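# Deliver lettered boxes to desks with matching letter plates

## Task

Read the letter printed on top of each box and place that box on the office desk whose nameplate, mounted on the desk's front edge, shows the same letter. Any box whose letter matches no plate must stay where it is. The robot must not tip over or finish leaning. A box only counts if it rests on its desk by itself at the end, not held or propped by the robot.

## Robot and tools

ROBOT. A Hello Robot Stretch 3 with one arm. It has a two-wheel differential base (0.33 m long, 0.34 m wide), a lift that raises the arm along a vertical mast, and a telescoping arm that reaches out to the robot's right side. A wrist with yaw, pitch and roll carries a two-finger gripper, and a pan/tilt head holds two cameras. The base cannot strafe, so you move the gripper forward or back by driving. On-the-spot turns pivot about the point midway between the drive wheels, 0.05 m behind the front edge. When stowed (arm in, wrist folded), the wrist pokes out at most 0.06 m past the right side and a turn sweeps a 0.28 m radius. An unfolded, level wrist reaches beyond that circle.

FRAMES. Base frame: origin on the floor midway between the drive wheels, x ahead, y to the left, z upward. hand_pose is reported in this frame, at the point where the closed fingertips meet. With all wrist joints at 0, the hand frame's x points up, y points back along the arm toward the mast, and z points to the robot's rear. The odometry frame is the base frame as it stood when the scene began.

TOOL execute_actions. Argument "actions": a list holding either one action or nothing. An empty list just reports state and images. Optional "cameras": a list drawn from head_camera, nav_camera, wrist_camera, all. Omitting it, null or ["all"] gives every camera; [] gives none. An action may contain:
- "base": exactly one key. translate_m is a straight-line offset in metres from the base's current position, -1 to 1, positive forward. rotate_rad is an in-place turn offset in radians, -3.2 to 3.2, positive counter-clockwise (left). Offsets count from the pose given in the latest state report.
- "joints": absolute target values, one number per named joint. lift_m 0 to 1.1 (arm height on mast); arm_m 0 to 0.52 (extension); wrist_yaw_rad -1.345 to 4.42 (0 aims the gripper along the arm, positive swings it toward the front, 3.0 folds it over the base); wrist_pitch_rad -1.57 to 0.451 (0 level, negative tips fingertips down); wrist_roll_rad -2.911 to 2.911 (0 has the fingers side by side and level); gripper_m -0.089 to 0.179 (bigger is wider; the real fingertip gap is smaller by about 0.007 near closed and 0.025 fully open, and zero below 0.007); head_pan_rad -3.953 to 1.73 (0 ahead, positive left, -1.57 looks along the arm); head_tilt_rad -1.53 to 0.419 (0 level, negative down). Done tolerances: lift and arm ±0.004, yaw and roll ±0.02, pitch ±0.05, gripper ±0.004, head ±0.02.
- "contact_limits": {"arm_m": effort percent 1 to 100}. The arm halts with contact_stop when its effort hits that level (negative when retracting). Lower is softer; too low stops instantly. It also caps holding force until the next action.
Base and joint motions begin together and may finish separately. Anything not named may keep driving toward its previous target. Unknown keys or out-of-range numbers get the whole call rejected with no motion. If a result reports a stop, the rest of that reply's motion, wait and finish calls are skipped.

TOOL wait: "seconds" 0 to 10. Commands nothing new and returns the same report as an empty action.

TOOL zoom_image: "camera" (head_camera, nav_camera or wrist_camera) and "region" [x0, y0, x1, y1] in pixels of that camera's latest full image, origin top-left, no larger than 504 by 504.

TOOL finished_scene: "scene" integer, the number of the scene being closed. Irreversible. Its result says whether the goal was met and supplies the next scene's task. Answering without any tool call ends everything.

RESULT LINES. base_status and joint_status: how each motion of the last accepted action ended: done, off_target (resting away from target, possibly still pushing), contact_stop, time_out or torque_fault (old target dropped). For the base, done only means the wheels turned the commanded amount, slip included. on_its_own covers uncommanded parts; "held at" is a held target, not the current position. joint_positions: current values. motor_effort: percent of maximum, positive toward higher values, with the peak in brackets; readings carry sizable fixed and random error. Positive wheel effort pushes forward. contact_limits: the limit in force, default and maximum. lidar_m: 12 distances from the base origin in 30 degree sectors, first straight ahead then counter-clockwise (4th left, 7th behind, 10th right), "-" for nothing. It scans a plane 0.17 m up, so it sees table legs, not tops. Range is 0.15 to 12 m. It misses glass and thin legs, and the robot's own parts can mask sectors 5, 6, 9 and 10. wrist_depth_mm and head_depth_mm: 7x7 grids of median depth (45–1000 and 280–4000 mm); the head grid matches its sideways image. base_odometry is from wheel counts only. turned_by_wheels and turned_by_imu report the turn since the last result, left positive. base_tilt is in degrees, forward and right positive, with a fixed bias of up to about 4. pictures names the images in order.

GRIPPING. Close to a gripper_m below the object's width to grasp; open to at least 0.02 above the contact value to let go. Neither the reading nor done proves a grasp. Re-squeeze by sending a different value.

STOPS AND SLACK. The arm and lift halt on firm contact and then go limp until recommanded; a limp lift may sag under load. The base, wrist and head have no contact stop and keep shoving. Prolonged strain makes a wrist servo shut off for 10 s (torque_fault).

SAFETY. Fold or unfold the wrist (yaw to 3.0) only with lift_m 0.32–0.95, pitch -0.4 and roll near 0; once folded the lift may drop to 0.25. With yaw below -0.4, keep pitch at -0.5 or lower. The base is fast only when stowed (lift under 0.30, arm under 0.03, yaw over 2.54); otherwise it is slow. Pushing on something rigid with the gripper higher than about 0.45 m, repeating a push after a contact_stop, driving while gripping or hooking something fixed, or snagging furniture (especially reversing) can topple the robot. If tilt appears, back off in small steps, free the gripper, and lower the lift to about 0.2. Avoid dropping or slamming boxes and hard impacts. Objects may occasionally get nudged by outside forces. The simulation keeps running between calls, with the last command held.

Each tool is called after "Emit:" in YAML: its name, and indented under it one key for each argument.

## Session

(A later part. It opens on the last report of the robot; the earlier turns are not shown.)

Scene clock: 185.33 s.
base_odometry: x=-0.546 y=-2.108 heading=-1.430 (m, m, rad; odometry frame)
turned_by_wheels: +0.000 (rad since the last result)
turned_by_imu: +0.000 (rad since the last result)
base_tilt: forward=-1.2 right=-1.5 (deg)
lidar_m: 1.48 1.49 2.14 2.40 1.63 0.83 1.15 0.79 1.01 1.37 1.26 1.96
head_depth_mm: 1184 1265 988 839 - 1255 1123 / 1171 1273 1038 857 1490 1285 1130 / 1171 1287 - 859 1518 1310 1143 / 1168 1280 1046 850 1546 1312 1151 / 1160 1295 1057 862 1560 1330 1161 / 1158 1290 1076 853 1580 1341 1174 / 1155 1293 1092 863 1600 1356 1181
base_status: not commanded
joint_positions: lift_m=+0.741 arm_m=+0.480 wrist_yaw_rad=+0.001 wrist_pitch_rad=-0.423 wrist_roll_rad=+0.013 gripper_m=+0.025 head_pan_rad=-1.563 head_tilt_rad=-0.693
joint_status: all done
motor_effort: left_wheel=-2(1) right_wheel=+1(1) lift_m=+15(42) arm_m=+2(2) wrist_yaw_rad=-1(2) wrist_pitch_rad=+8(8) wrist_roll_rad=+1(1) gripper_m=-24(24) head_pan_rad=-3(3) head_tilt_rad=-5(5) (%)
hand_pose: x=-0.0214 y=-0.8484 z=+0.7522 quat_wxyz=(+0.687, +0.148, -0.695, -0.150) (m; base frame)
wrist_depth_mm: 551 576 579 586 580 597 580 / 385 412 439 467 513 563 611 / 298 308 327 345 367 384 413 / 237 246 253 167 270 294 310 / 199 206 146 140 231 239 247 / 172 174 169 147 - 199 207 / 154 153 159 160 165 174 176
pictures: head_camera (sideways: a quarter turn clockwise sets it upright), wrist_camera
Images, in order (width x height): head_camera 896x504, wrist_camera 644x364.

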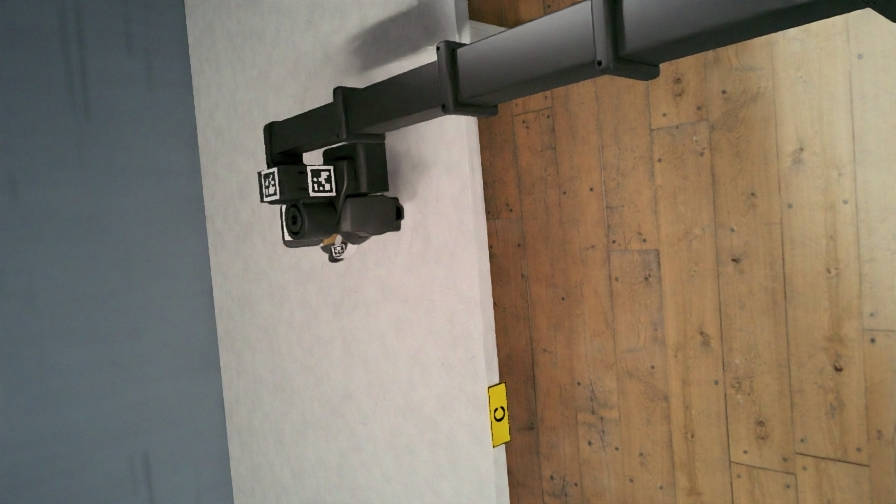

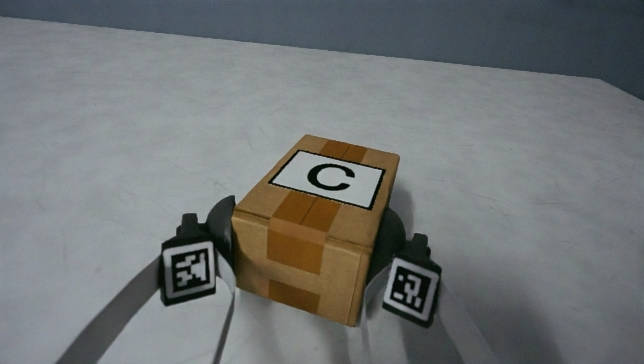

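Emit:
execute_actions:
  actions:
    - {"joints":{"lift_m":0.734}}
  cameras: []

Emit:
execute_actions:
  actions:
    - {"joints":{"gripper_m":0.12}}
  cameras: []

Emit:
execute_actions:
  actions:
    - {"joints":{"arm_m":0.0}}
  cameras: ["head_camera"]

Emit:
execute_actions:
  actions:
    - {"base":{"rotate_rad":1.70},"joints":{"lift_m":0.29,"wrist_yaw_rad":2.75,"gripper_m":0.03,"head_pan_rad":0}}
  cameras: []

Emit:
execute_actions:
  actions:
    - {"base":{"translate_m":1.0}}
  cameras: []

Emit:
execute_actions:
  actions:
    - {"base":{"translate_m":0.93}}
  cameras: []

Emit:
execute_actions:
  actions:
    - {"base":{"rotate_rad":1.39}}
  cameras: ["nav_camera"]

Scene clock: 191.63 s.
base_odometry: x=-0.546 y=-2.108 heading=-1.430 (m, m, rad; odometry frame)
turned_by_wheels: +0.000 (rad since the last result)
turned_by_imu: +0.001 (rad since the last result)
base_tilt: forward=-1.1 right=-1.5 (deg)
lidar_m: 1.48 1.49 2.15 2.40 1.62 0.84 1.15 0.79 1.00 1.37 1.26 1.95
head_depth_mm: 1176 1261 986 837 - 1257 1121 / 1175 1272 1033 853 1480 1293 1138 / 1173 1281 - 860 1531 1305 1141 / 1164 1276 1073 846 1539 1320 1148 / 1161 1295 1054 860 1555 1329 1163 / 1162 1295 1076 853 1578 1342 1168 / 1160 1295 1093 859 1593 1351 1180
base_status: not commanded
joint_positions: lift_m=+0.735 arm_m=+0.480 wrist_yaw_rad=+0.001 wrist_pitch_rad=-0.423 wrist_roll_rad=+0.013 gripper_m=+0.025 head_pan_rad=-1.563 head_tilt_rad=-0.693
joint_status: all done
motor_effort: left_wheel=-2(2) right_wheel=+1(1) lift_m=+14(14) arm_m=+2(2) wrist_yaw_rad=-1(1) wrist_pitch_rad=+8(7) wrist_roll_rad=+1(1) gripper_m=-24(24) head_pan_rad=-3(3) head_tilt_rad=-5(4) (%)
hand_pose: x=-0.0214 y=-0.8484 z=+0.7462 quat_wxyz=(+0.687, +0.148, -0.695, -0.150) (m; base frame)
wrist_depth_mm: 538 587 587 586 585 579 582 / 368 398 418 455 493 542 601 / 282 295 309 328 347 371 396 / 227 236 244 166 258 282 298 / 193 199 145 140 222 229 239 / 165 168 163 148 - 191 198 / 149 148 153 154 158 166 169
pictures: none
No camera images: the call's "cameras" was empty. Leave "cameras" out to get every camera's image.

Scene clock: 193.07 s.
base_odometry: x=-0.546 y=-2.108 heading=-1.430 (m, m, rad; odometry frame)
turned_by_wheels: +0.000 (rad since the last result)
turned_by_imu: +0.000 (rad since the last result)
base_tilt: forward=-1.0 right=-1.4 (deg)
lidar_m: 1.48 1.49 2.14 2.40 1.62 0.83 1.15 0.80 1.01 1.37 1.26 1.95
head_depth_mm: 1178 1265 982 838 - 1252 1117 / 1171 1272 1036 854 1496 1292 1136 / 1170 1280 - 861 1515 1310 1140 / 1163 1278 1074 851 1543 1314 1154 / 1157 1290 1061 862 1554 1333 1161 / 1161 1292 1071 851 1572 1349 1173 / 1158 1293 1091 858 1589 1360 1181
base_status: not commanded
joint_positions: lift_m=+0.735 arm_m=+0.480 wrist_yaw_rad=+0.001 wrist_pitch_rad=-0.421 wrist_roll_rad=+0.013 gripper_m=+0.120 head_pan_rad=-1.563 head_tilt_rad=-0.693
joint_status: all done
motor_effort: left_wheel=-2(1) right_wheel=+1(1) lift_m=+14(14) arm_m=+2(2) wrist_yaw_rad=-1(1) wrist_pitch_rad=+7(8) wrist_roll_rad=+1(1) gripper_m=+0(99) head_pan_rad=-3(3) head_tilt_rad=-4(4) (%)
hand_pose: x=-0.0214 y=-0.8487 z=+0.7467 quat_wxyz=(+0.687, +0.147, -0.696, -0.149) (m; base frame)
wrist_depth_mm: 545 570 575 588 583 582 581 / 376 401 422 457 494 542 599 / 285 298 316 330 353 372 400 / 231 238 249 171 258 287 300 / 193 - 190 143 219 232 235 / - 161 169 150 185 196 198 / 143 148 152 155 161 163 171
pictures: none
No camera images: the call's "cameras" was empty. Leave "cameras" out to get every camera's image.

Scene clock: 197.77 s.
base_odometry: x=-0.546 y=-2.108 heading=-1.430 (m, m, rad; odometry frame)
turned_by_wheels: +0.000 (rad since the last result)
turned_by_imu: +0.001 (rad since the last result)
base_tilt: forward=-1.1 right=-1.5 (deg)
lidar_m: 1.48 1.49 2.14 2.40 1.62 0.83 1.15 0.80 1.00 1.37 1.26 1.95
head_depth_mm: 1186 1264 987 836 1450 1286 - / 1176 1274 1003 852 1524 1313 - / 1174 1277 982 859 1521 - 1122 / 1170 1281 1006 850 1545 1316 1155 / 1164 1295 1056 864 1556 1325 1166 / 1163 1288 1072 854 1578 1346 1169 / 1155 1297 1098 862 1608 1357 1181
base_status: not commanded
joint_positions: lift_m=+0.735 arm_m=+0.000 wrist_yaw_rad=+0.001 wrist_pitch_rad=-0.420 wrist_roll_rad=+0.013 gripper_m=+0.120 head_pan_rad=-1.563 head_tilt_rad=-0.693
joint_status: all done
motor_effort: left_wheel=-2(1) right_wheel=+1(1) lift_m=+14(14) arm_m=-2(1) wrist_yaw_rad=-1(1) wrist_pitch_rad=+7(8) wrist_roll_rad=+1(1) gripper_m=+1(1) head_pan_rad=-3(3) head_tilt_rad=-4(5) (%)
hand_pose: x=-0.0214 y=-0.3693 z=+0.7469 quat_wxyz=(+0.687, +0.147, -0.696, -0.149) (m; base frame)
wrist_depth_mm: 560 609 673 651 897 - 938 / 384 407 436 473 510 555 - / - - - 378 381 393 403 / - - - - - - - / - - - - - - - / - 928 - - - - - / 825 855 907 931 921 905 925
pictures: head_camera (sideways: a quarter turn clockwise sets it upright)
Images, in order (width x height): head_camera 896x504.

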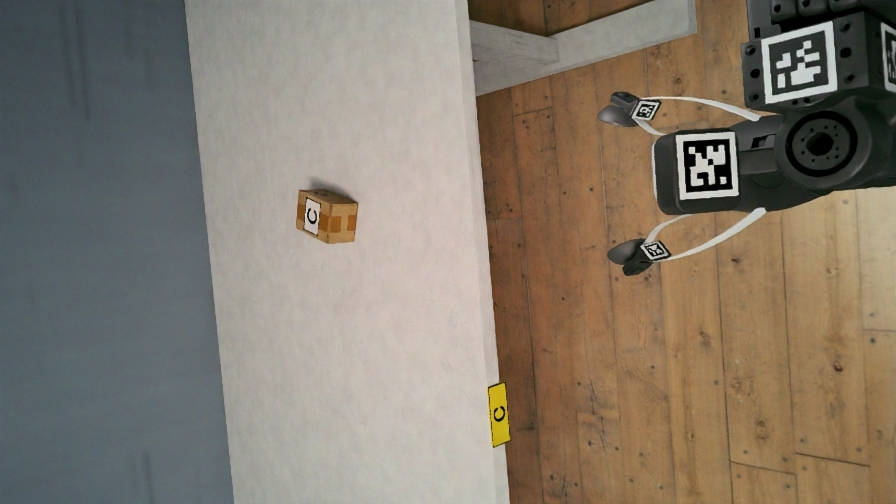

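Scene clock: 202.63 s.
base_odometry: x=-0.546 y=-2.108 heading=+0.270 (m, m, rad; odometry frame)
turned_by_wheels: +1.700 (rad since the last result)
turned_by_imu: +1.719 (rad since the last result)
base_tilt: forward=-1.0 right=-1.5 (deg)
lidar_m: 2.40 0.87 0.83 0.98 0.84 1.00 1.37 1.25 1.90 1.48 1.62 2.31
head_depth_mm: 2010 2283 2202 1782 1486 1276 1124 / 2026 2312 2247 1803 1509 1296 1128 / 2042 2307 2299 1828 1526 1297 1147 / 2050 2349 2332 1840 1541 1319 1151 / 2066 2368 2368 1868 1558 1330 1161 / 2098 2402 2413 1857 1573 1345 1167 / 2113 2325 1611 1794 1547 1359 1182
base_status: done
joint_positions: lift_m=+0.291 arm_m=+0.000 wrist_yaw_rad=+2.748 wrist_pitch_rad=-0.420 wrist_roll_rad=+0.013 gripper_m=+0.030 head_pan_rad=-0.007 head_tilt_rad=-0.693
joint_status: all done
motor_effort: left_wheel=-2(7) right_wheel=+1(5) lift_m=+13(18) arm_m=-1(1) wrist_yaw_rad=+2(2) wrist_pitch_rad=+7(7) wrist_roll_rad=+1(1) gripper_m=+0(99) head_pan_rad=+3(40) head_tilt_rad=-4(4) (%)
hand_pose: x=+0.0647 y=+0.0618 z=+0.3030 quat_wxyz=(+0.280, +0.711, +0.008, +0.645) (m; base frame)
wrist_depth_mm: 838 - - - 827 - - / 793 962 - - 894 - - / 689 742 791 865 892 957 - / 668 692 716 728 764 811 839 / - 563 604 609 662 661 687 / - 496 - 512 548 549 572 / - - - 448 453 472 492
pictures: none
No camera images: the call's "cameras" was empty. Leave "cameras" out to get every camera's image.

Scene clock: 207.73 s.
base_odometry: x=+0.418 y=-1.841 heading=+0.270 (m, m, rad; odometry frame)
turned_by_wheels: +0.000 (rad since the last result)
turned_by_imu: +0.007 (rad since the last result)
base_tilt: forward=-1.1 right=-1.5 (deg)
lidar_m: 1.41 0.68 0.68 1.00 0.95 1.48 1.94 2.17 1.69 1.43 1.67 1.42
head_depth_mm: 1159 1317 1524 1711 1492 1275 1129 / 1172 1334 1547 1741 1506 1296 1132 / 1177 1351 1564 1755 1526 1309 1140 / 1202 1366 1590 1785 1545 1314 1155 / 1216 1380 1599 1806 1558 1328 1159 / 1224 1395 1619 1840 1577 1342 1168 / 1240 1413 1643 1872 1597 1357 1140
base_status: done
joint_positions: lift_m=+0.291 arm_m=+0.000 wrist_yaw_rad=+2.749 wrist_pitch_rad=-0.420 wrist_roll_rad=+0.013 gripper_m=+0.030 head_pan_rad=-0.007 head_tilt_rad=-0.693
joint_status: not commanded
motor_effort: left_wheel=-2(8) right_wheel=+1(6) lift_m=+15(15) arm_m=-1(1) wrist_yaw_rad=+1(3) wrist_pitch_rad=+7(7) wrist_roll_rad=+1(1) gripper_m=+0(0) head_pan_rad=+3(3) head_tilt_rad=-5(4) (%)
hand_pose: x=+0.0646 y=+0.0619 z=+0.3030 quat_wxyz=(+0.280, +0.711, +0.008, +0.645) (m; base frame)
wrist_depth_mm: 825 874 943 - 713 - - / 855 915 983 - 773 - - / 670 711 736 768 783 - - / 601 637 654 726 755 810 844 / - 578 612 597 638 671 696 / - 490 - 509 551 561 576 / - - - 447 458 474 490
pictures: none
No camera images: the call's "cameras" was empty. Leave "cameras" out to get every camera's image.

Scene clock: 212.60 s.
base_odometry: x=+1.314 y=-1.594 heading=+0.270 (m, m, rad; odometry frame)
turned_by_wheels: +0.000 (rad since the last result)
turned_by_imu: +0.007 (rad since the last result)
base_tilt: forward=-1.1 right=-1.5 (deg)
lidar_m: 0.49 0.53 0.83 2.60 0.63 1.42 2.84 2.30 1.64 1.21 0.60 0.49
head_depth_mm: 372 419 476 563 714 917 1104 / 381 433 500 591 729 939 1119 / 385 437 506 603 742 964 1129 / 389 443 514 611 755 990 1152 / 393 447 520 623 770 1014 1157 / 397 453 526 631 785 1043 1168 / 401 458 535 643 803 1072 1180
base_status: done
joint_positions: lift_m=+0.291 arm_m=+0.000 wrist_yaw_rad=+2.749 wrist_pitch_rad=-0.420 wrist_roll_rad=+0.013 gripper_m=+0.030 head_pan_rad=-0.007 head_tilt_rad=-0.693
joint_status: not commanded
motor_effort: left_wheel=-2(6) right_wheel=+1(6) lift_m=+14(15) arm_m=-1(1) wrist_yaw_rad=+2(1) wrist_pitch_rad=+6(7) wrist_roll_rad=+1(1) gripper_m=+0(0) head_pan_rad=+4(3) head_tilt_rad=-5(5) (%)
hand_pose: x=+0.0646 y=+0.0619 z=+0.3030 quat_wxyz=(+0.280, +0.711, +0.008, +0.645) (m; base frame)
wrist_depth_mm: - - - - 893 599 439 / - - - - 896 598 442 / 810 851 898 944 863 584 448 / 669 679 724 743 767 600 458 / - 581 614 597 652 586 459 / - 503 - 526 546 536 455 / - - - 450 454 478 448
pictures: none
No camera images: the call's "cameras" was empty. Leave "cameras" out to get every camera's image.

Scene clock: 214.70 s.
base_odometry: x=+1.314 y=-1.594 heading=+1.660 (m, m, rad; odometry frame)
turned_by_wheels: +1.390 (rad since the last result)
turned_by_imu: +1.399 (rad since the last result)
base_tilt: forward=-1.0 right=-1.5 (deg)
lidar_m: 1.67 0.70 0.63 1.45 3.16 1.92 1.49 0.71 0.51 0.49 0.50 0.68
head_depth_mm: 1182 1278 1374 1468 1436 1279 1122 / 1619 1756 1924 1764 1511 1294 1135 / 2221 2490 2304 1837 1524 1306 1142 / 2217 2533 2332 1850 1543 1315 1150 / 2220 2503 2376 1875 1558 1334 1162 / 2185 2485 2418 1912 1579 1345 1169 / 2174 2470 2440 1935 1545 1264 1141
base_status: done
joint_positions: lift_m=+0.291 arm_m=+0.000 wrist_yaw_rad=+2.749 wrist_pitch_rad=-0.420 wrist_roll_rad=+0.013 gripper_m=+0.030 head_pan_rad=-0.007 head_tilt_rad=-0.693
joint_status: not commanded
motor_effort: left_wheel=-1(8) right_wheel=+1(7) lift_m=+14(14) arm_m=-1(1) wrist_yaw_rad=+2(1) wrist_pitch_rad=+7(7) wrist_roll_rad=+1(1) gripper_m=+0(0) head_pan_rad=+4(3) head_tilt_rad=-4(4) (%)
hand_pose: x=+0.0646 y=+0.0619 z=+0.3030 quat_wxyz=(+0.280, +0.711, +0.008, +0.645) (m; base frame)
wrist_depth_mm: - - - - 621 670 - / - - - - 643 743 - / 811 846 902 873 728 841 - / 670 697 698 755 765 849 851 / - 564 614 606 645 657 691 / - 501 - 519 540 558 581 / - - - 450 451 485 490
pictures: nav_camera (sideways: a quarter turn counterclockwise sets it upright)
Images, in order (width x height): nav_camera 672x504.

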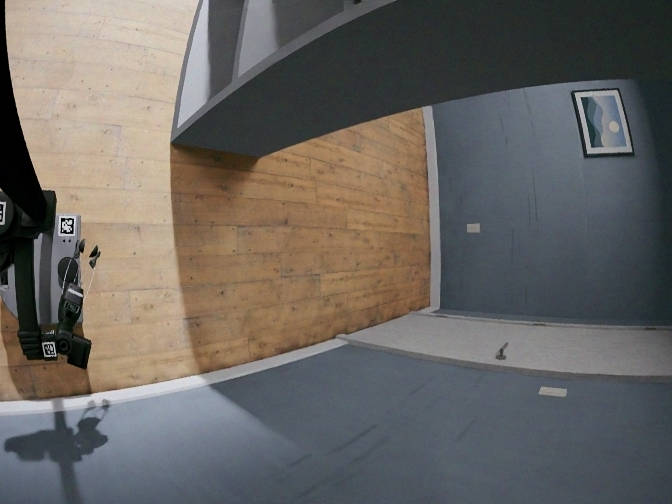

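Emit:
execute_actions:
  actions:
    - {"base":{"translate_m":1.0}}
  cameras: []

Emit:
execute_actions:
  actions:
    - {"base":{"translate_m":0.75}}
  cameras: []

Emit:
execute_actions:
  actions:
    - {"base":{"rotate_rad":1.33}}
  cameras: []

Emit:
execute_actions:
  actions:
    - {"base":{"translate_m":1.0}}
  cameras: []

Emit:
execute_actions:
  actions:
    - {"base":{"translate_m":1.0}}
  cameras: ["nav_camera"]

Scene clock: 223.37 s.
base_odometry: x=+1.225 y=-0.598 heading=+1.659 (m, m, rad; odometry frame)
turned_by_wheels: +0.000 (rad since the last result)
turned_by_imu: +0.008 (rad since the last result)
base_tilt: forward=-1.1 right=-1.5 (deg)
lidar_m: 1.60 1.65 2.24 0.59 0.52 0.69 1.97 0.67 0.49 0.47 0.48 0.61
head_depth_mm: 1177 1178 1281 1372 1418 1281 1122 / 1374 1561 1771 1754 1512 1290 1130 / 1364 1557 1802 1823 1530 1307 1143 / 1360 1545 1785 1850 1541 1316 1155 / 1355 1526 1761 1882 1562 1336 1162 / 1336 1516 1744 1914 1582 1343 1172 / 1335 1509 1737 1906 1591 1359 1183
base_status: done
joint_positions: lift_m=+0.291 arm_m=+0.000 wrist_yaw_rad=+2.749 wrist_pitch_rad=-0.420 wrist_roll_rad=+0.013 gripper_m=+0.030 head_pan_rad=-0.007 head_tilt_rad=-0.693
joint_status: not commanded
motor_effort: left_wheel=-2(5) right_wheel=+1(6) lift_m=+14(15) arm_m=-1(1) wrist_yaw_rad=+2(2) wrist_pitch_rad=+7(6) wrist_roll_rad=+1(1) gripper_m=+0(0) head_pan_rad=+3(4) head_tilt_rad=-4(4) (%)
hand_pose: x=+0.0646 y=+0.0619 z=+0.3030 quat_wxyz=(+0.280, +0.711, +0.008, +0.645) (m; base frame)
wrist_depth_mm: 577 - - - - - - / 539 - - - - - - / 528 823 909 958 - - - / 546 698 724 763 787 806 831 / - 569 608 615 637 644 698 / - 499 - 519 539 554 565 / - - - 453 459 479 488
pictures: none
No camera images: the call's "cameras" was empty. Leave "cameras" out to get every camera's image.

Scene clock: 227.57 s.
base_odometry: x=+1.159 y=+0.150 heading=+1.659 (m, m, rad; odometry frame)
turned_by_wheels: +0.000 (rad since the last result)
turned_by_imu: +0.006 (rad since the last result)
base_tilt: forward=-1.1 right=-1.6 (deg)
lidar_m: 0.85 0.88 1.19 2.91 1.28 1.03 1.88 0.65 0.45 0.44 0.45 0.61
head_depth_mm: 716 814 946 1131 1345 1281 1122 / 712 811 938 1111 1373 1297 1131 / 708 803 929 1102 1356 1308 1147 / 703 797 922 1093 1346 1312 1152 / 697 789 917 1081 1317 1327 1158 / 693 784 906 1068 1310 1339 1171 / 688 779 899 1059 1294 1360 1182
base_status: done
joint_positions: lift_m=+0.291 arm_m=+0.000 wrist_yaw_rad=+2.749 wrist_pitch_rad=-0.420 wrist_roll_rad=+0.013 gripper_m=+0.030 head_pan_rad=-0.007 head_tilt_rad=-0.693
joint_status: not commanded
motor_effort: left_wheel=-1(6) right_wheel=+2(5) lift_m=+14(14) arm_m=-2(1) wrist_yaw_rad=+1(2) wrist_pitch_rad=+7(7) wrist_roll_rad=+1(1) gripper_m=+0(1) head_pan_rad=+4(3) head_tilt_rad=-5(5) (%)
hand_pose: x=+0.0646 y=+0.0619 z=+0.3030 quat_wxyz=(+0.280, +0.711, +0.008, +0.645) (m; base frame)
wrist_depth_mm: - - - - - 862 696 / - - - - - 905 710 / 800 875 895 947 - 926 724 / 678 680 711 764 767 799 750 / - 573 608 613 641 671 675 / - 490 - 516 547 556 568 / - - - 456 461 468 486
pictures: none
No camera images: the call's "cameras" was empty. Leave "cameras" out to get every camera's image.

Scene clock: 229.73 s.
base_odometry: x=+1.159 y=+0.150 heading=+2.989 (m, m, rad; odometry frame)
turned_by_wheels: +1.330 (rad since the last result)
turned_by_imu: +1.339 (rad since the last result)
base_tilt: forward=-1.0 right=-1.5 (deg)
lidar_m: 1.73 1.76 1.03 1.04 0.91 0.50 0.44 0.44 0.51 0.85 0.85 0.99
head_depth_mm: 1304 1412 1555 1665 1490 1281 1120 / 1559 1725 1938 1803 1508 1295 1135 / 1940 2217 2224 1817 1520 1298 1142 / 2492 2810 2336 1860 1545 1316 1153 / 2662 3049 2386 1877 1554 1334 1157 / 2683 3025 2434 1895 1578 1340 1172 / 2607 2978 2453 1940 1584 1360 1182
base_status: done
joint_positions: lift_m=+0.291 arm_m=+0.000 wrist_yaw_rad=+2.749 wrist_pitch_rad=-0.420 wrist_roll_rad=+0.013 gripper_m=+0.030 head_pan_rad=-0.007 head_tilt_rad=-0.693
joint_status: not commanded
motor_effort: left_wheel=-1(7) right_wheel=+1(6) lift_m=+14(14) arm_m=-1(2) wrist_yaw_rad=+2(2) wrist_pitch_rad=+7(6) wrist_roll_rad=+1(1) gripper_m=+0(0) head_pan_rad=+3(4) head_tilt_rad=-4(5) (%)
hand_pose: x=+0.0646 y=+0.0619 z=+0.3030 quat_wxyz=(+0.280, +0.711, +0.008, +0.645) (m; base frame)
wrist_depth_mm: - - - - - - - / - - - - - - - / 808 866 880 976 - - - / 662 681 700 740 781 796 861 / - 568 624 603 630 665 699 / - 493 - 522 540 549 571 / - - - 456 459 477 487
pictures: none
No camera images: the call's "cameras" was empty. Leave "cameras" out to get every camera's image.

Scene clock: 234.83 s.
base_odometry: x=+0.171 y=+0.301 heading=+2.989 (m, m, rad; odometry frame)
turned_by_wheels: +0.000 (rad since the last result)
turned_by_imu: +0.007 (rad since the last result)
base_tilt: forward=-1.1 right=-1.5 (deg)
lidar_m: 1.23 2.10 1.31 1.14 1.14 1.63 1.40 1.18 0.69 0.60 0.60 0.70
head_depth_mm: 922 1005 1104 1218 1372 1279 1121 / 1106 1227 1385 1575 1504 1296 1128 / 1375 1575 1842 1819 1517 1301 1139 / 1838 2035 2254 1843 1540 1314 1151 / 1979 1705 2274 1886 1562 1327 1165 / 1950 1725 2367 1922 1575 1340 1172 / 1909 1678 2366 1940 1595 1355 1176
base_status: done
joint_positions: lift_m=+0.291 arm_m=+0.000 wrist_yaw_rad=+2.749 wrist_pitch_rad=-0.420 wrist_roll_rad=+0.013 gripper_m=+0.030 head_pan_rad=-0.007 head_tilt_rad=-0.693
joint_status: not commanded
motor_effort: left_wheel=-2(5) right_wheel=+1(6) lift_m=+14(14) arm_m=-1(1) wrist_yaw_rad=+2(2) wrist_pitch_rad=+7(7) wrist_roll_rad=+1(1) gripper_m=+0(0) head_pan_rad=+4(2) head_tilt_rad=-4(5) (%)
hand_pose: x=+0.0646 y=+0.0619 z=+0.3030 quat_wxyz=(+0.280, +0.711, +0.008, +0.645) (m; base frame)
wrist_depth_mm: 886 - - - - - - / 934 - - - - - - / 827 863 892 949 - - - / 667 679 714 736 791 821 868 / - 570 603 609 637 650 691 / - 500 - 516 543 545 581 / - - - 448 457 472 498
pictures: none
No camera images: the call's "cameras" was empty. Leave "cameras" out to get every camera's image.

Scene clock: 239.93 s.
base_odometry: x=-0.818 y=+0.453 heading=+2.989 (m, m, rad; odometry frame)
turned_by_wheels: +0.000 (rad since the last result)
turned_by_imu: +0.007 (rad since the last result)
base_tilt: forward=-1.2 right=-1.6 (deg)
lidar_m: 0.74 1.38 1.47 1.38 1.38 1.62 2.37 0.69 0.41 0.36 0.36 0.42
head_depth_mm: 546 595 656 726 814 927 1055 / 657 730 819 934 1088 1222 1134 / 828 942 1098 1161 1460 1300 1137 / 1106 1292 1130 827 1536 1293 1151 / 1176 1290 1055 836 1494 1331 1165 / 1144 1269 1069 805 1509 1345 1173 / 1107 1248 1095 835 1491 1353 1188
base_status: done
joint_positions: lift_m=+0.291 arm_m=+0.000 wrist_yaw_rad=+2.749 wrist_pitch_rad=-0.420 wrist_roll_rad=+0.013 gripper_m=+0.030 head_pan_rad=-0.007 head_tilt_rad=-0.693
joint_status: not commanded
motor_effort: left_wheel=-2(6) right_wheel=+1(6) lift_m=+14(14) arm_m=-1(2) wrist_yaw_rad=+2(2) wrist_pitch_rad=+7(7) wrist_roll_rad=+1(1) gripper_m=+0(0) head_pan_rad=+4(4) head_tilt_rad=-4(4) (%)
hand_pose: x=+0.0646 y=+0.0619 z=+0.3030 quat_wxyz=(+0.280, +0.711, +0.008, +0.645) (m; base frame)
wrist_depth_mm: - - - - - - - / - - - - - - - / 831 835 888 963 - - - / 662 698 702 767 781 824 812 / - 570 620 603 633 662 696 / - 501 - 515 553 546 545 / - - - 452 459 481 504
pictures: nav_camera (sideways: a quarter turn counterclockwise sets it upright)
Images, in order (width x height): nav_camera 672x504.

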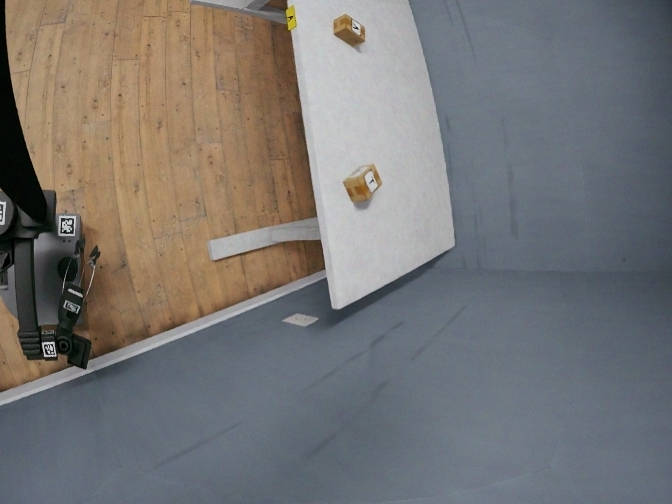

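Emit:
execute_actions:
  actions:
    - {"base":{"rotate_rad":1.84},"joints":{"lift_m":0.55,"head_pan_rad":-1.57}}
  cameras: []

Emit:
execute_actions:
  actions:
    - {"joints":{"lift_m":0.79,"wrist_yaw_rad":0,"gripper_m":0.15,"arm_m":0.1}}
  cameras: ["head_camera","wrist_camera"]

Scene clock: 247.77 s.
base_odometry: x=-0.818 y=+0.453 heading=-1.454 (m, m, rad; odometry frame)
turned_by_wheels: +1.840 (rad since the last result)
turned_by_imu: +1.861 (rad since the last result)
base_tilt: forward=-1.1 right=-1.5 (deg)
lidar_m: 1.38 1.45 2.44 1.23 0.49 0.37 0.36 0.37 0.53 0.91 1.44 1.42
head_depth_mm: 1133 1206 1237 872 1354 1252 1143 / 1167 1284 1000 825 1511 1290 1150 / 1174 1273 1017 834 1461 1289 1170 / 1168 1277 1034 806 1537 1316 1170 / 1168 1299 1054 835 1562 1339 1160 / 1168 1302 1076 847 1574 1342 1172 / 1172 1299 1094 860 1587 1359 1180
base_status: done
joint_positions: lift_m=+0.549 arm_m=+0.000 wrist_yaw_rad=+2.749 wrist_pitch_rad=-0.420 wrist_roll_rad=+0.013 gripper_m=+0.030 head_pan_rad=-1.563 head_tilt_rad=-0.693
joint_status: all done
motor_effort: left_wheel=-1(7) right_wheel=+1(5) lift_m=+46(46) arm_m=-1(1) wrist_yaw_rad=+2(2) wrist_pitch_rad=+7(7) wrist_roll_rad=+1(1) gripper_m=+0(0) head_pan_rad=-3(40) head_tilt_rad=-4(5) (%)
hand_pose: x=+0.0646 y=+0.0619 z=+0.5615 quat_wxyz=(+0.280, +0.711, +0.008, +0.645) (m; base frame)
wrist_depth_mm: - - - - - - - / - - - - - - - / - - - - - - - / - - - - - - - / - 906 951 - - - - / - 796 771 824 869 883 908 / - 704 703 719 731 750 792
pictures: none
No camera images: the call's "cameras" was empty. Leave "cameras" out to get every camera's image.

Scene clock: 250.77 s.
base_odometry: x=-0.818 y=+0.453 heading=-1.454 (m, m, rad; odometry frame)
turned_by_wheels: +0.000 (rad since the last result)
turned_by_imu: +0.001 (rad since the last result)
base_tilt: forward=-1.1 right=-1.4 (deg)
lidar_m: 1.38 1.45 2.45 1.23 0.49 0.37 0.36 0.37 0.52 0.91 1.44 1.42
head_depth_mm: 1133 1197 1232 869 - 1231 1116 / 1175 1277 1004 823 - 1238 1135 / 1169 1280 1020 831 - 1249 1142 / 1166 1275 1040 807 1504 1321 1153 / 1167 1300 1059 835 1553 1336 1160 / 1160 1303 1075 847 1572 1351 1171 / 1169 1303 1092 862 1596 1356 1181
base_status: not commanded
joint_positions: lift_m=+0.789 arm_m=+0.100 wrist_yaw_rad=+0.002 wrist_pitch_rad=-0.420 wrist_roll_rad=+0.013 gripper_m=+0.150 head_pan_rad=-1.563 head_tilt_rad=-0.693
joint_status: all done
motor_effort: left_wheel=-2(2) right_wheel=+1(1) lift_m=+46(48) arm_m=+2(3) wrist_yaw_rad=-2(3) wrist_pitch_rad=+7(6) wrist_roll_rad=+1(1) gripper_m=+0(99) head_pan_rad=-3(3) head_tilt_rad=-4(4) (%)
hand_pose: x=-0.0210 y=-0.4689 z=+0.8016 quat_wxyz=(+0.687, +0.147, -0.696, -0.148) (m; base frame)
wrist_depth_mm: 748 814 902 906 904 698 450 / 528 550 587 650 744 659 438 / 394 410 368 453 486 599 435 / 318 332 346 360 376 531 425 / - 298 303 302 304 328 422 / - - - - - - 410 / 897 939 955 946 922 621 390
pictures: head_camera (sideways: a quarter turn clockwise sets it upright), wrist_camera
Images, in order (width x height): head_camera 896x504, wrist_camera 644x364.

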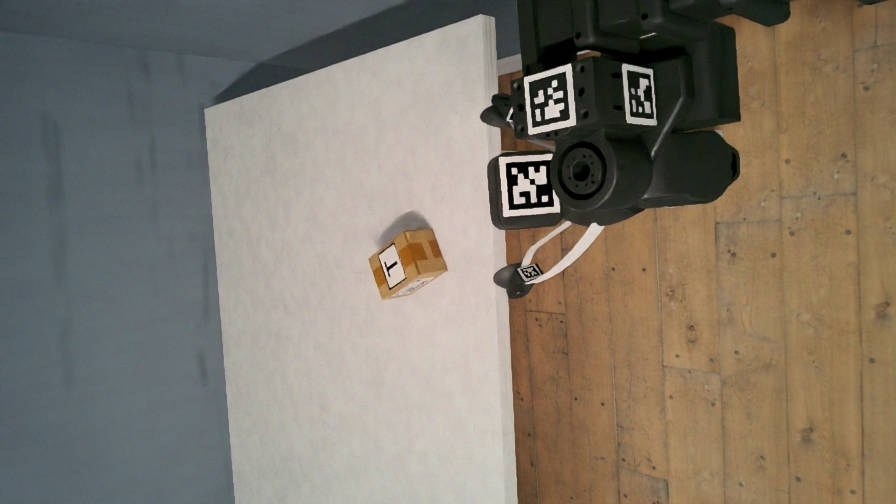

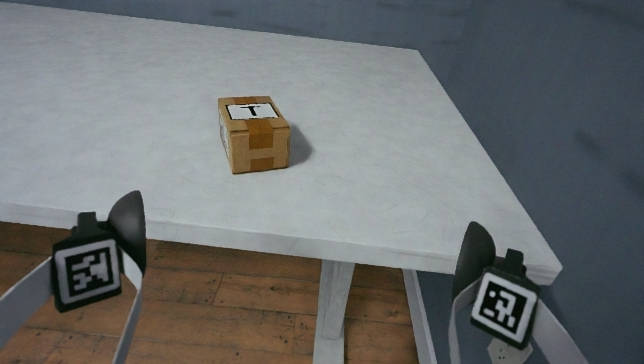

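Emit:
execute_actions:
  actions:
    - {"joints":{"lift_m":0.81,"wrist_yaw_rad":0.38,"arm_m":0.31}}
  cameras: ["head_camera","wrist_camera"]

Scene clock: 255.53 s.
base_odometry: x=-0.818 y=+0.453 heading=-1.454 (m, m, rad; odometry frame)
turned_by_wheels: +0.000 (rad since the last result)
turned_by_imu: +0.001 (rad since the last result)
base_tilt: forward=-1.1 right=-1.6 (deg)
lidar_m: 1.38 1.45 2.45 1.23 0.49 0.37 0.36 0.37 0.52 0.91 1.44 1.42
head_depth_mm: 1128 1202 1206 - 1453 1259 1122 / 1174 1278 1115 803 1502 1290 1133 / 1169 1281 1118 784 1458 1292 1139 / 1172 1281 1094 796 1529 1319 1145 / 1166 1297 1058 815 1565 1337 1160 / 1176 1305 1074 850 1575 1346 1175 / 1166 1298 1095 859 1586 1354 1184
base_status: not commanded
joint_positions: lift_m=+0.809 arm_m=+0.310 wrist_yaw_rad=+0.379 wrist_pitch_rad=-0.419 wrist_roll_rad=+0.013 gripper_m=+0.150 head_pan_rad=-1.563 head_tilt_rad=-0.693
joint_status: all done
motor_effort: left_wheel=-1(2) right_wheel=+1(1) lift_m=+45(50) arm_m=+2(2) wrist_yaw_rad=+1(1) wrist_pitch_rad=+6(7) wrist_roll_rad=+1(1) gripper_m=+0(0) head_pan_rad=-3(3) head_tilt_rad=-4(4) (%)
hand_pose: x=+0.0614 y=-0.6631 z=+0.8216 quat_wxyz=(+0.703, +0.275, -0.656, -0.016) (m; base frame)
wrist_depth_mm: 842 916 919 826 721 656 605 / 560 603 648 693 725 701 662 / 418 447 474 503 535 576 636 / 348 365 376 394 412 435 458 / 303 302 314 318 338 356 364 / - 256 263 214 275 - 305 / 221 225 232 186 231 244 261
pictures: head_camera (sideways: a quarter turn clockwise sets it upright), wrist_camera
Images, in order (width x height): head_camera 896x504, wrist_camera 644x364.

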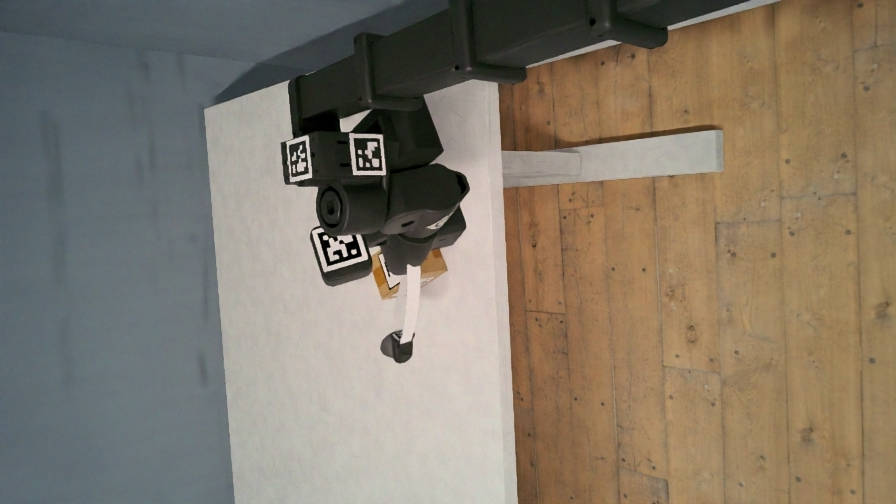

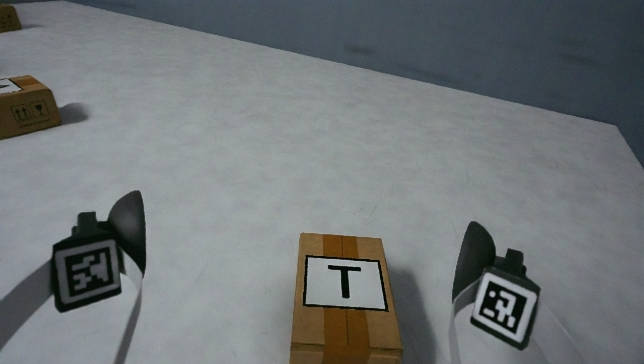

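Box is ~2.5 cm to the right; adjust.

Emit:
execute_actions:
  actions:
    - {"joints":{"lift_m":0.733,"wrist_yaw_rad":0.29,"arm_m":0.32}}
  cameras: ["wrist_camera"]

Emit:
execute_actions:
  actions:
    - {"joints":{"gripper_m":0.02}}
  cameras: ["wrist_camera"]

Scene clock: 259.47 s.
base_odometry: x=-0.818 y=+0.453 heading=-1.454 (m, m, rad; odometry frame)
turned_by_wheels: +0.000 (rad since the last result)
turned_by_imu: +0.001 (rad since the last result)
base_tilt: forward=-1.1 right=-1.5 (deg)
lidar_m: 1.38 1.45 2.45 1.23 0.49 0.37 0.36 0.37 0.52 0.91 1.45 1.42
head_depth_mm: 1132 1199 1230 1115 - - 1117 / 1171 1277 1006 - 1491 1293 1131 / 1169 1283 1023 - 1463 1296 1140 / 1172 1283 1043 801 1537 1318 1151 / 1163 1301 1055 836 1556 1328 1162 / 1166 1302 1073 849 1577 1348 1175 / 1166 1305 1090 862 1592 1355 1186
base_status: not commanded
joint_positions: lift_m=+0.734 arm_m=+0.320 wrist_yaw_rad=+0.292 wrist_pitch_rad=-0.419 wrist_roll_rad=+0.013 gripper_m=+0.150 head_pan_rad=-1.563 head_tilt_rad=-0.693
joint_status: all done
motor_effort: left_wheel=-1(1) right_wheel=+1(1) lift_m=+14(44) arm_m=+2(2) wrist_yaw_rad=-3(3) wrist_pitch_rad=+6(7) wrist_roll_rad=+1(1) gripper_m=+0(0) head_pan_rad=-3(3) head_tilt_rad=-4(4) (%)
hand_pose: x=+0.0431 y=-0.6795 z=+0.7461 quat_wxyz=(+0.702, +0.246, -0.667, -0.047) (m; base frame)
wrist_depth_mm: 536 607 668 750 723 659 617 / 371 400 433 460 497 552 639 / 286 299 316 329 351 375 399 / 230 240 237 170 271 284 299 / 198 202 197 140 214 238 240 / - 169 168 141 181 - 198 / 146 149 151 153 160 159 171
pictures: wrist_camera
Images, in order (width x height): wrist_camera 644x364.

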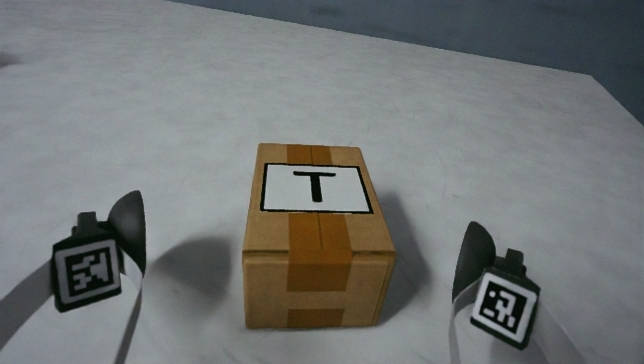

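Scene clock: 261.27 s.
base_odometry: x=-0.818 y=+0.453 heading=-1.454 (m, m, rad; odometry frame)
turned_by_wheels: +0.000 (rad since the last result)
turned_by_imu: +0.000 (rad since the last result)
base_tilt: forward=-1.2 right=-1.5 (deg)
lidar_m: 1.38 1.45 2.45 1.23 0.49 0.37 0.36 0.37 0.52 0.91 1.44 1.42
head_depth_mm: 1131 1198 1231 1114 - - 1120 / 1170 1283 1004 - 1483 1290 1134 / 1171 1277 1023 - 1455 1292 1143 / 1170 1282 1039 783 1529 1318 1153 / 1174 1299 1054 833 1556 1333 1161 / 1163 1306 1072 848 1577 1345 1170 / 1170 1295 1096 860 1600 1356 1179
base_status: not commanded
joint_positions: lift_m=+0.734 arm_m=+0.320 wrist_yaw_rad=+0.291 wrist_pitch_rad=-0.420 wrist_roll_rad=+0.013 gripper_m=+0.021 head_pan_rad=-1.563 head_tilt_rad=-0.693
joint_status: all done
motor_effort: left_wheel=-3(2) right_wheel=+1(1) lift_m=+14(14) arm_m=+2(2) wrist_yaw_rad=-1(3) wrist_pitch_rad=+7(7) wrist_roll_rad=+1(1) gripper_m=-25(100) head_pan_rad=-3(3) head_tilt_rad=-4(4) (%)
hand_pose: x=+0.0428 y=-0.6795 z=+0.7460 quat_wxyz=(+0.702, +0.246, -0.667, -0.047) (m; base frame)
wrist_depth_mm: 542 589 673 721 736 676 639 / 371 396 430 459 500 551 643 / 286 299 312 330 351 373 400 / 229 237 237 169 271 282 296 / 192 200 134 139 224 230 240 / 166 168 141 138 188 192 200 / 148 148 150 152 158 167 172
pictures: wrist_camera
Images, in order (width x height): wrist_camera 644x364.

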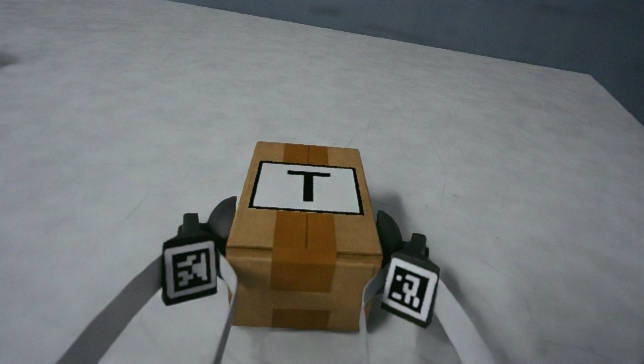

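Emit:
execute_actions:
  actions:
    - {"joints":{"lift_m":0.77}}
  cameras: []

Emit:
execute_actions:
  actions:
    - {"joints":{"arm_m":0}}
  cameras: []

Emit:
execute_actions:
  actions:
    - {"base":{"rotate_rad":1.13},"joints":{"lift_m":0.29,"wrist_yaw_rad":2.75,"head_pan_rad":0}}
  cameras: ["wrist_camera"]

Emit:
execute_actions:
  actions:
    - {"base":{"translate_m":1.0}}
  cameras: []

Emit:
execute_actions:
  actions:
    - {"base":{"translate_m":1.0}}
  cameras: []

Emit:
execute_actions:
  actions:
    - {"base":{"rotate_rad":-1.21}}
  cameras: ["nav_camera"]

Scene clock: 267.97 s.
base_odometry: x=-0.818 y=+0.453 heading=-1.454 (m, m, rad; odometry frame)
turned_by_wheels: +0.000 (rad since the last result)
turned_by_imu: +0.001 (rad since the last result)
base_tilt: forward=-1.0 right=-1.5 (deg)
lidar_m: 1.38 1.44 2.44 1.23 0.49 0.37 0.36 0.37 0.53 0.91 1.45 1.42
head_depth_mm: 1132 1199 1227 1133 - 1256 1121 / 1171 1283 1046 831 1491 1290 1130 / 1170 1280 1062 779 1460 1294 1143 / 1166 1277 1071 782 1535 1315 1149 / 1171 1296 1054 833 1558 1335 1158 / 1171 1295 1073 848 1571 1345 1168 / 1165 1302 1091 859 1589 1361 1180
base_status: not commanded
joint_positions: lift_m=+0.769 arm_m=+0.320 wrist_yaw_rad=+0.291 wrist_pitch_rad=-0.422 wrist_roll_rad=+0.013 gripper_m=+0.025 head_pan_rad=-1.563 head_tilt_rad=-0.693
joint_status: all done
motor_effort: left_wheel=-1(2) right_wheel=+1(1) lift_m=+46(47) arm_m=+2(3) wrist_yaw_rad=+0(0) wrist_pitch_rad=+8(8) wrist_roll_rad=+1(1) gripper_m=-23(23) head_pan_rad=-3(2) head_tilt_rad=-4(4) (%)
hand_pose: x=+0.0427 y=-0.6792 z=+0.7809 quat_wxyz=(+0.702, +0.247, -0.667, -0.048) (m; base frame)
wrist_depth_mm: 684 740 794 766 714 665 625 / 455 487 528 556 605 666 654 / 350 369 388 411 437 463 523 / 281 293 291 170 335 346 370 / 238 247 134 138 279 281 295 / 205 207 141 137 232 238 246 / 184 182 186 183 195 206 209
pictures: none
No camera images: the call's "cameras" was empty. Leave "cameras" out to get every camera's image.

Scene clock: 271.53 s.
base_odometry: x=-0.818 y=+0.453 heading=-1.454 (m, m, rad; odometry frame)
turned_by_wheels: +0.000 (rad since the last result)
turned_by_imu: +0.001 (rad since the last result)
base_tilt: forward=-1.1 right=-1.4 (deg)
lidar_m: 1.38 1.45 2.44 1.23 0.49 0.37 0.36 0.37 0.52 0.91 1.44 1.42
head_depth_mm: 1135 1203 1230 869 1357 1291 - / 1173 1278 1005 829 1508 1315 - / 1167 1273 1015 830 1486 - - / 1171 1276 1037 823 583 1297 1147 / 1171 1299 1059 836 1560 1325 1158 / 1170 1302 1073 848 1594 1344 1169 / 1167 1302 1095 858 1592 1358 1182
base_status: not commanded
joint_positions: lift_m=+0.769 arm_m=+0.000 wrist_yaw_rad=+0.291 wrist_pitch_rad=-0.423 wrist_roll_rad=+0.013 gripper_m=+0.025 head_pan_rad=-1.563 head_tilt_rad=-0.693
joint_status: all done
motor_effort: left_wheel=-1(3) right_wheel=+1(1) lift_m=+47(47) arm_m=-2(0) wrist_yaw_rad=-1(1) wrist_pitch_rad=+7(8) wrist_roll_rad=+1(1) gripper_m=-23(23) head_pan_rad=-3(2) head_tilt_rad=-5(4) (%)
hand_pose: x=+0.0427 y=-0.3596 z=+0.7808 quat_wxyz=(+0.702, +0.247, -0.667, -0.048) (m; base frame)
wrist_depth_mm: 659 605 830 938 962 915 825 / 498 495 530 576 631 674 768 / - - 423 405 435 466 605 / - - - 170 373 353 371 / - - 134 139 820 - 327 / - - 141 138 - - 608 / 869 924 919 879 897 876 570
pictures: none
No camera images: the call's "cameras" was empty. Leave "cameras" out to get every camera's image.

Scene clock: 276.73 s.
base_odometry: x=-0.818 y=+0.453 heading=-0.324 (m, m, rad; odometry frame)
turned_by_wheels: +1.130 (rad since the last result)
turned_by_imu: +1.143 (rad since the last result)
base_tilt: forward=-1.0 right=-1.6 (deg)
lidar_m: 2.41 0.96 0.46 0.36 0.36 0.39 0.58 0.91 1.47 1.40 1.38 1.49
head_depth_mm: 2636 2782 2085 1775 1490 1280 1123 / 2495 2747 2254 1797 1511 1291 1130 / 2363 2642 2284 1814 1518 1306 1141 / 2245 2523 2320 1842 1543 1323 1150 / 2144 2402 2383 1891 1564 1337 1164 / 2054 2289 2396 1909 1571 1342 1173 / 1954 2170 2354 1926 1588 1356 1185
base_status: done
joint_positions: lift_m=+0.291 arm_m=+0.000 wrist_yaw_rad=+2.748 wrist_pitch_rad=-0.423 wrist_roll_rad=+0.013 gripper_m=+0.025 head_pan_rad=-0.007 head_tilt_rad=-0.693
joint_status: all done
motor_effort: left_wheel=-2(7) right_wheel=+1(4) lift_m=+14(46) arm_m=+0(1) wrist_yaw_rad=+3(9) wrist_pitch_rad=+8(8) wrist_roll_rad=+1(1) gripper_m=-23(23) head_pan_rad=+3(37) head_tilt_rad=-5(5) (%)
hand_pose: x=+0.0646 y=+0.0615 z=+0.3023 quat_wxyz=(+0.281, +0.711, +0.009, +0.645) (m; base frame)
wrist_depth_mm: 319 362 431 528 702 - - / 332 386 457 586 803 - - / 359 409 493 646 887 - - / 382 438 505 170 748 806 846 / - 463 134 138 645 649 689 / - 463 138 137 528 546 567 / - - 432 433 451 476 494
pictures: wrist_camera
Images, in order (width x height): wrist_camera 644x364.

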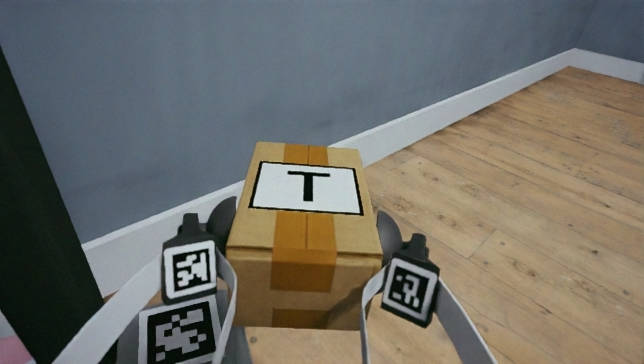

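Scene clock: 281.83 s.
base_odometry: x=+0.130 y=+0.134 heading=-0.324 (m, m, rad; odometry frame)
turned_by_wheels: +0.000 (rad since the last result)
turned_by_imu: +0.007 (rad since the last result)
base_tilt: forward=-1.3 right=-1.5 (deg)
lidar_m: 1.47 1.46 0.94 0.75 0.75 0.80 1.23 2.00 1.26 1.01 0.99 1.08
head_depth_mm: 1596 1839 2067 1785 1498 1284 1125 / 1514 1738 2011 1809 1505 1288 1128 / 1441 1640 1894 1829 1521 1307 1140 / 1377 1558 1772 1853 1536 1323 1152 / 1307 1465 1654 1816 1559 1327 1158 / 1246 1390 1564 1757 1576 1340 1173 / 1191 1323 1495 1701 1589 1357 1182
base_status: done
joint_positions: lift_m=+0.291 arm_m=+0.000 wrist_yaw_rad=+2.748 wrist_pitch_rad=-0.423 wrist_roll_rad=+0.013 gripper_m=+0.025 head_pan_rad=-0.007 head_tilt_rad=-0.693
joint_status: not commanded
motor_effort: left_wheel=-2(8) right_wheel=+1(6) lift_m=+15(15) arm_m=-1(1) wrist_yaw_rad=+1(3) wrist_pitch_rad=+8(8) wrist_roll_rad=+1(1) gripper_m=-23(24) head_pan_rad=+3(3) head_tilt_rad=-4(4) (%)
hand_pose: x=+0.0645 y=+0.0615 z=+0.3023 quat_wxyz=(+0.281, +0.711, +0.009, +0.645) (m; base frame)
wrist_depth_mm: 605 700 824 - - - - / 632 715 874 - - - - / 671 778 878 931 - - - / 645 690 669 170 779 797 838 / - 569 135 138 652 641 689 / - 498 137 139 539 549 572 / - - 427 425 452 483 485
pictures: none
No camera images: the call's "cameras" was empty. Leave "cameras" out to get every camera's image.

Scene clock: 286.93 s.
base_odometry: x=+1.078 y=-0.184 heading=-0.325 (m, m, rad; odometry frame)
turned_by_wheels: +0.000 (rad since the last result)
turned_by_imu: +0.007 (rad since the last result)
base_tilt: forward=-1.0 right=-1.6 (deg)
lidar_m: 0.52 0.52 0.57 0.88 1.13 1.22 1.87 1.60 0.77 0.75 1.42 0.69
head_depth_mm: 561 648 762 928 1187 1281 1120 / 534 609 710 852 1069 1265 1130 / 508 576 665 790 968 1226 1139 / 483 547 627 735 890 1104 1151 / 464 519 592 672 791 971 1142 / 441 480 535 614 729 894 1109 / 402 448 510 576 684 820 1030
base_status: done
joint_positions: lift_m=+0.291 arm_m=+0.000 wrist_yaw_rad=+2.749 wrist_pitch_rad=-0.423 wrist_roll_rad=+0.013 gripper_m=+0.025 head_pan_rad=-0.007 head_tilt_rad=-0.693
joint_status: not commanded
motor_effort: left_wheel=-2(5) right_wheel=+1(6) lift_m=+15(14) arm_m=-1(1) wrist_yaw_rad=+2(2) wrist_pitch_rad=+8(8) wrist_roll_rad=+1(1) gripper_m=-23(23) head_pan_rad=+4(4) head_tilt_rad=-5(4) (%)
hand_pose: x=+0.0645 y=+0.0615 z=+0.3023 quat_wxyz=(+0.281, +0.711, +0.009, +0.645) (m; base frame)
wrist_depth_mm: 875 - 899 684 546 456 390 / 918 - - 721 580 477 413 / 817 845 899 748 609 492 424 / 667 685 668 170 670 528 444 / - 572 136 138 626 558 455 / - 482 137 138 545 533 485 / - - 427 429 457 481 481
pictures: none
No camera images: the call's "cameras" was empty. Leave "cameras" out to get every camera's image.

Scene clock: 289.13 s.
base_odometry: x=+1.078 y=-0.184 heading=-1.534 (m, m, rad; odometry frame)
turned_by_wheels: -1.210 (rad since the last result)
turned_by_imu: -1.218 (rad since the last result)
base_tilt: forward=-1.1 right=-1.6 (deg)
lidar_m: 2.36 0.80 0.57 0.52 0.54 0.73 1.12 1.16 1.56 2.69 0.90 0.74
head_depth_mm: 3174 2723 1171 1250 1345 1260 1120 / 3095 2951 2252 1806 1506 1287 1131 / 3129 3040 2302 1816 1523 1311 1142 / 3100 3032 2336 1866 1538 1321 1152 / 3027 2895 2378 1879 1557 1333 1162 / 2979 2795 2341 1901 1578 1346 1172 / 2027 1914 1781 1642 1493 1325 1185
base_status: done
joint_positions: lift_m=+0.291 arm_m=+0.000 wrist_yaw_rad=+2.749 wrist_pitch_rad=-0.423 wrist_roll_rad=+0.013 gripper_m=+0.025 head_pan_rad=-0.007 head_tilt_rad=-0.693
joint_status: not commanded
motor_effort: left_wheel=+2(9) right_wheel=-2(5) lift_m=+14(14) arm_m=-1(1) wrist_yaw_rad=+2(1) wrist_pitch_rad=+7(8) wrist_roll_rad=+1(1) gripper_m=-23(23) head_pan_rad=+3(4) head_tilt_rad=-5(5) (%)
hand_pose: x=+0.0645 y=+0.0615 z=+0.3023 quat_wxyz=(+0.281, +0.711, +0.009, +0.645) (m; base frame)
wrist_depth_mm: 442 486 535 597 657 754 875 / 478 512 579 652 733 837 - / 514 556 604 699 815 950 - / 559 606 638 169 777 800 844 / - 584 134 139 649 658 687 / - 502 137 138 550 557 566 / - - 427 429 452 478 481
pictures: nav_camera (sideways: a quarter turn counterclockwise sets it upright)
Images, in order (width x height): nav_camera 672x504.

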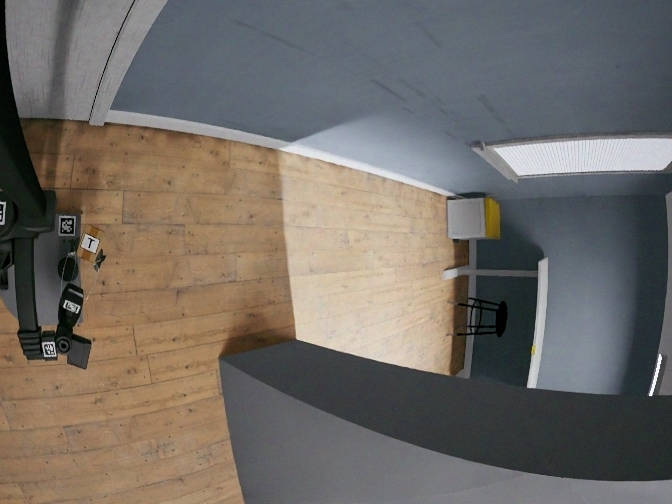

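Emit:
execute_actions:
  actions:
    - {"base":{"translate_m":1.0}}
  cameras: []

Emit:
execute_actions:
  actions:
    - {"base":{"translate_m":1.0},"joints":{"head_tilt_rad":-0.4,"head_pan_rad":-0.3}}
  cameras: ["head_camera","nav_camera"]

Scene clock: 296.50 s.
base_odometry: x=+1.114 y=-1.184 heading=-1.534 (m, m, rad; odometry frame)
turned_by_wheels: +0.000 (rad since the last result)
turned_by_imu: +0.008 (rad since the last result)
base_tilt: forward=-1.0 right=-1.5 (deg)
lidar_m: 1.96 0.83 0.60 0.57 0.59 0.79 2.08 2.19 0.41 0.39 3.23 2.45
head_depth_mm: 2322 2591 2208 1777 1491 1274 1122 / 2303 2500 2246 1802 1505 1293 1133 / 2283 2592 2286 1827 1517 1302 1141 / 2229 2511 2339 1851 1534 1318 1152 / 2260 2409 2179 1875 1554 1329 1165 / 2229 2139 2172 1906 1573 1346 1168 / 2121 1951 1813 1690 1524 1335 1185
base_status: done
joint_positions: lift_m=+0.291 arm_m=+0.000 wrist_yaw_rad=+2.749 wrist_pitch_rad=-0.423 wrist_roll_rad=+0.013 gripper_m=+0.025 head_pan_rad=-0.007 head_tilt_rad=-0.693
joint_status: not commanded
motor_effort: left_wheel=+1(9) right_wheel=-1(3) lift_m=+15(14) arm_m=-1(1) wrist_yaw_rad=+2(1) wrist_pitch_rad=+8(8) wrist_roll_rad=+1(1) gripper_m=-23(23) head_pan_rad=+3(3) head_tilt_rad=-5(5) (%)
hand_pose: x=+0.0644 y=+0.0615 z=+0.3023 quat_wxyz=(+0.281, +0.711, +0.009, +0.645) (m; base frame)
wrist_depth_mm: 471 523 557 629 701 767 924 / 510 554 602 675 792 890 - / 544 599 654 729 840 935 - / 589 630 680 169 766 814 848 / - 573 134 139 648 653 683 / - 502 137 138 540 550 560 / - - 425 435 454 483 492
pictures: none
No camera images: the call's "cameras" was empty. Leave "cameras" out to get every camera's image.

Scene clock: 301.60 s.
base_odometry: x=+1.151 y=-2.183 heading=-1.534 (m, m, rad; odometry frame)
turned_by_wheels: +0.000 (rad since the last result)
turned_by_imu: +0.008 (rad since the last result)
base_tilt: forward=-1.0 right=-1.4 (deg)
lidar_m: 0.97 0.85 0.61 0.59 0.61 0.82 2.12 1.01 1.57 2.81 1.85 1.11
head_depth_mm: 1602 1718 1213 2089 1864 1542 1281 / 1536 1681 1158 1560 1842 1560 1293 / 1491 1625 1197 1858 1872 1535 1309 / 1452 1559 1241 1851 1967 1607 1317 / 1407 1511 1286 1275 1868 1575 1334 / 1363 1458 1346 1683 1870 1651 1343 / 1321 1412 1517 1635 1743 1211 1261
base_status: done
joint_positions: lift_m=+0.291 arm_m=+0.000 wrist_yaw_rad=+2.749 wrist_pitch_rad=-0.423 wrist_roll_rad=+0.013 gripper_m=+0.025 head_pan_rad=-0.293 head_tilt_rad=-0.408
joint_status: all done
motor_effort: left_wheel=+1(7) right_wheel=-1(3) lift_m=+14(15) arm_m=-1(1) wrist_yaw_rad=+2(2) wrist_pitch_rad=+8(8) wrist_roll_rad=+0(1) gripper_m=-23(23) head_pan_rad=-3(24) head_tilt_rad=+4(32) (%)
hand_pose: x=+0.0644 y=+0.0615 z=+0.3023 quat_wxyz=(+0.281, +0.711, +0.009, +0.645) (m; base frame)
wrist_depth_mm: 485 531 569 636 713 818 817 / 538 577 619 684 780 885 802 / 556 613 658 746 852 986 813 / 617 634 678 170 791 807 812 / - 570 135 138 648 671 671 / - 503 138 138 552 555 576 / - - 430 426 459 478 490
pictures: head_camera (sideways: a quarter turn clockwise sets it upright), nav_camera (sideways: a quarter turn counterclockwise sets it upright)
Images, in order (width x height): head_camera 896x504, nav_camera 672x504.

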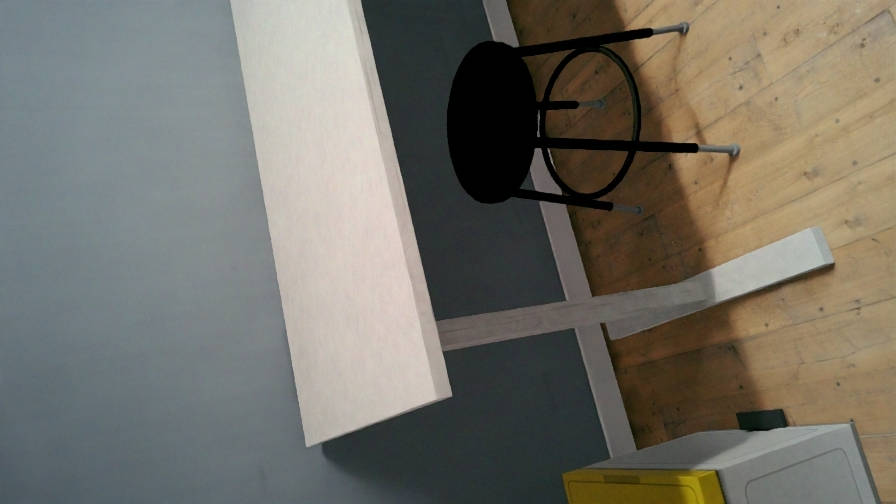

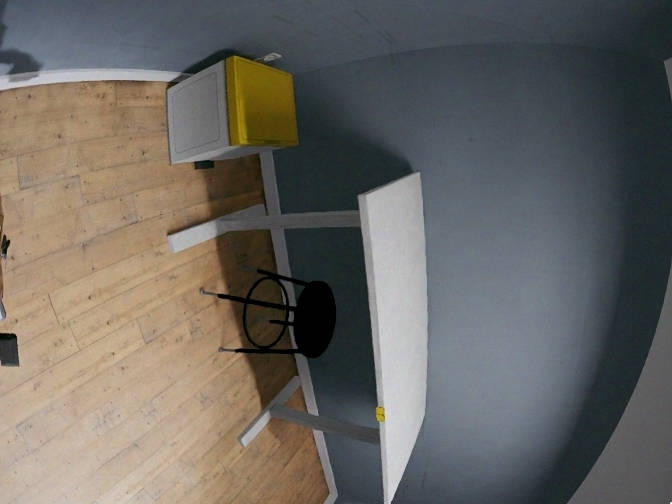

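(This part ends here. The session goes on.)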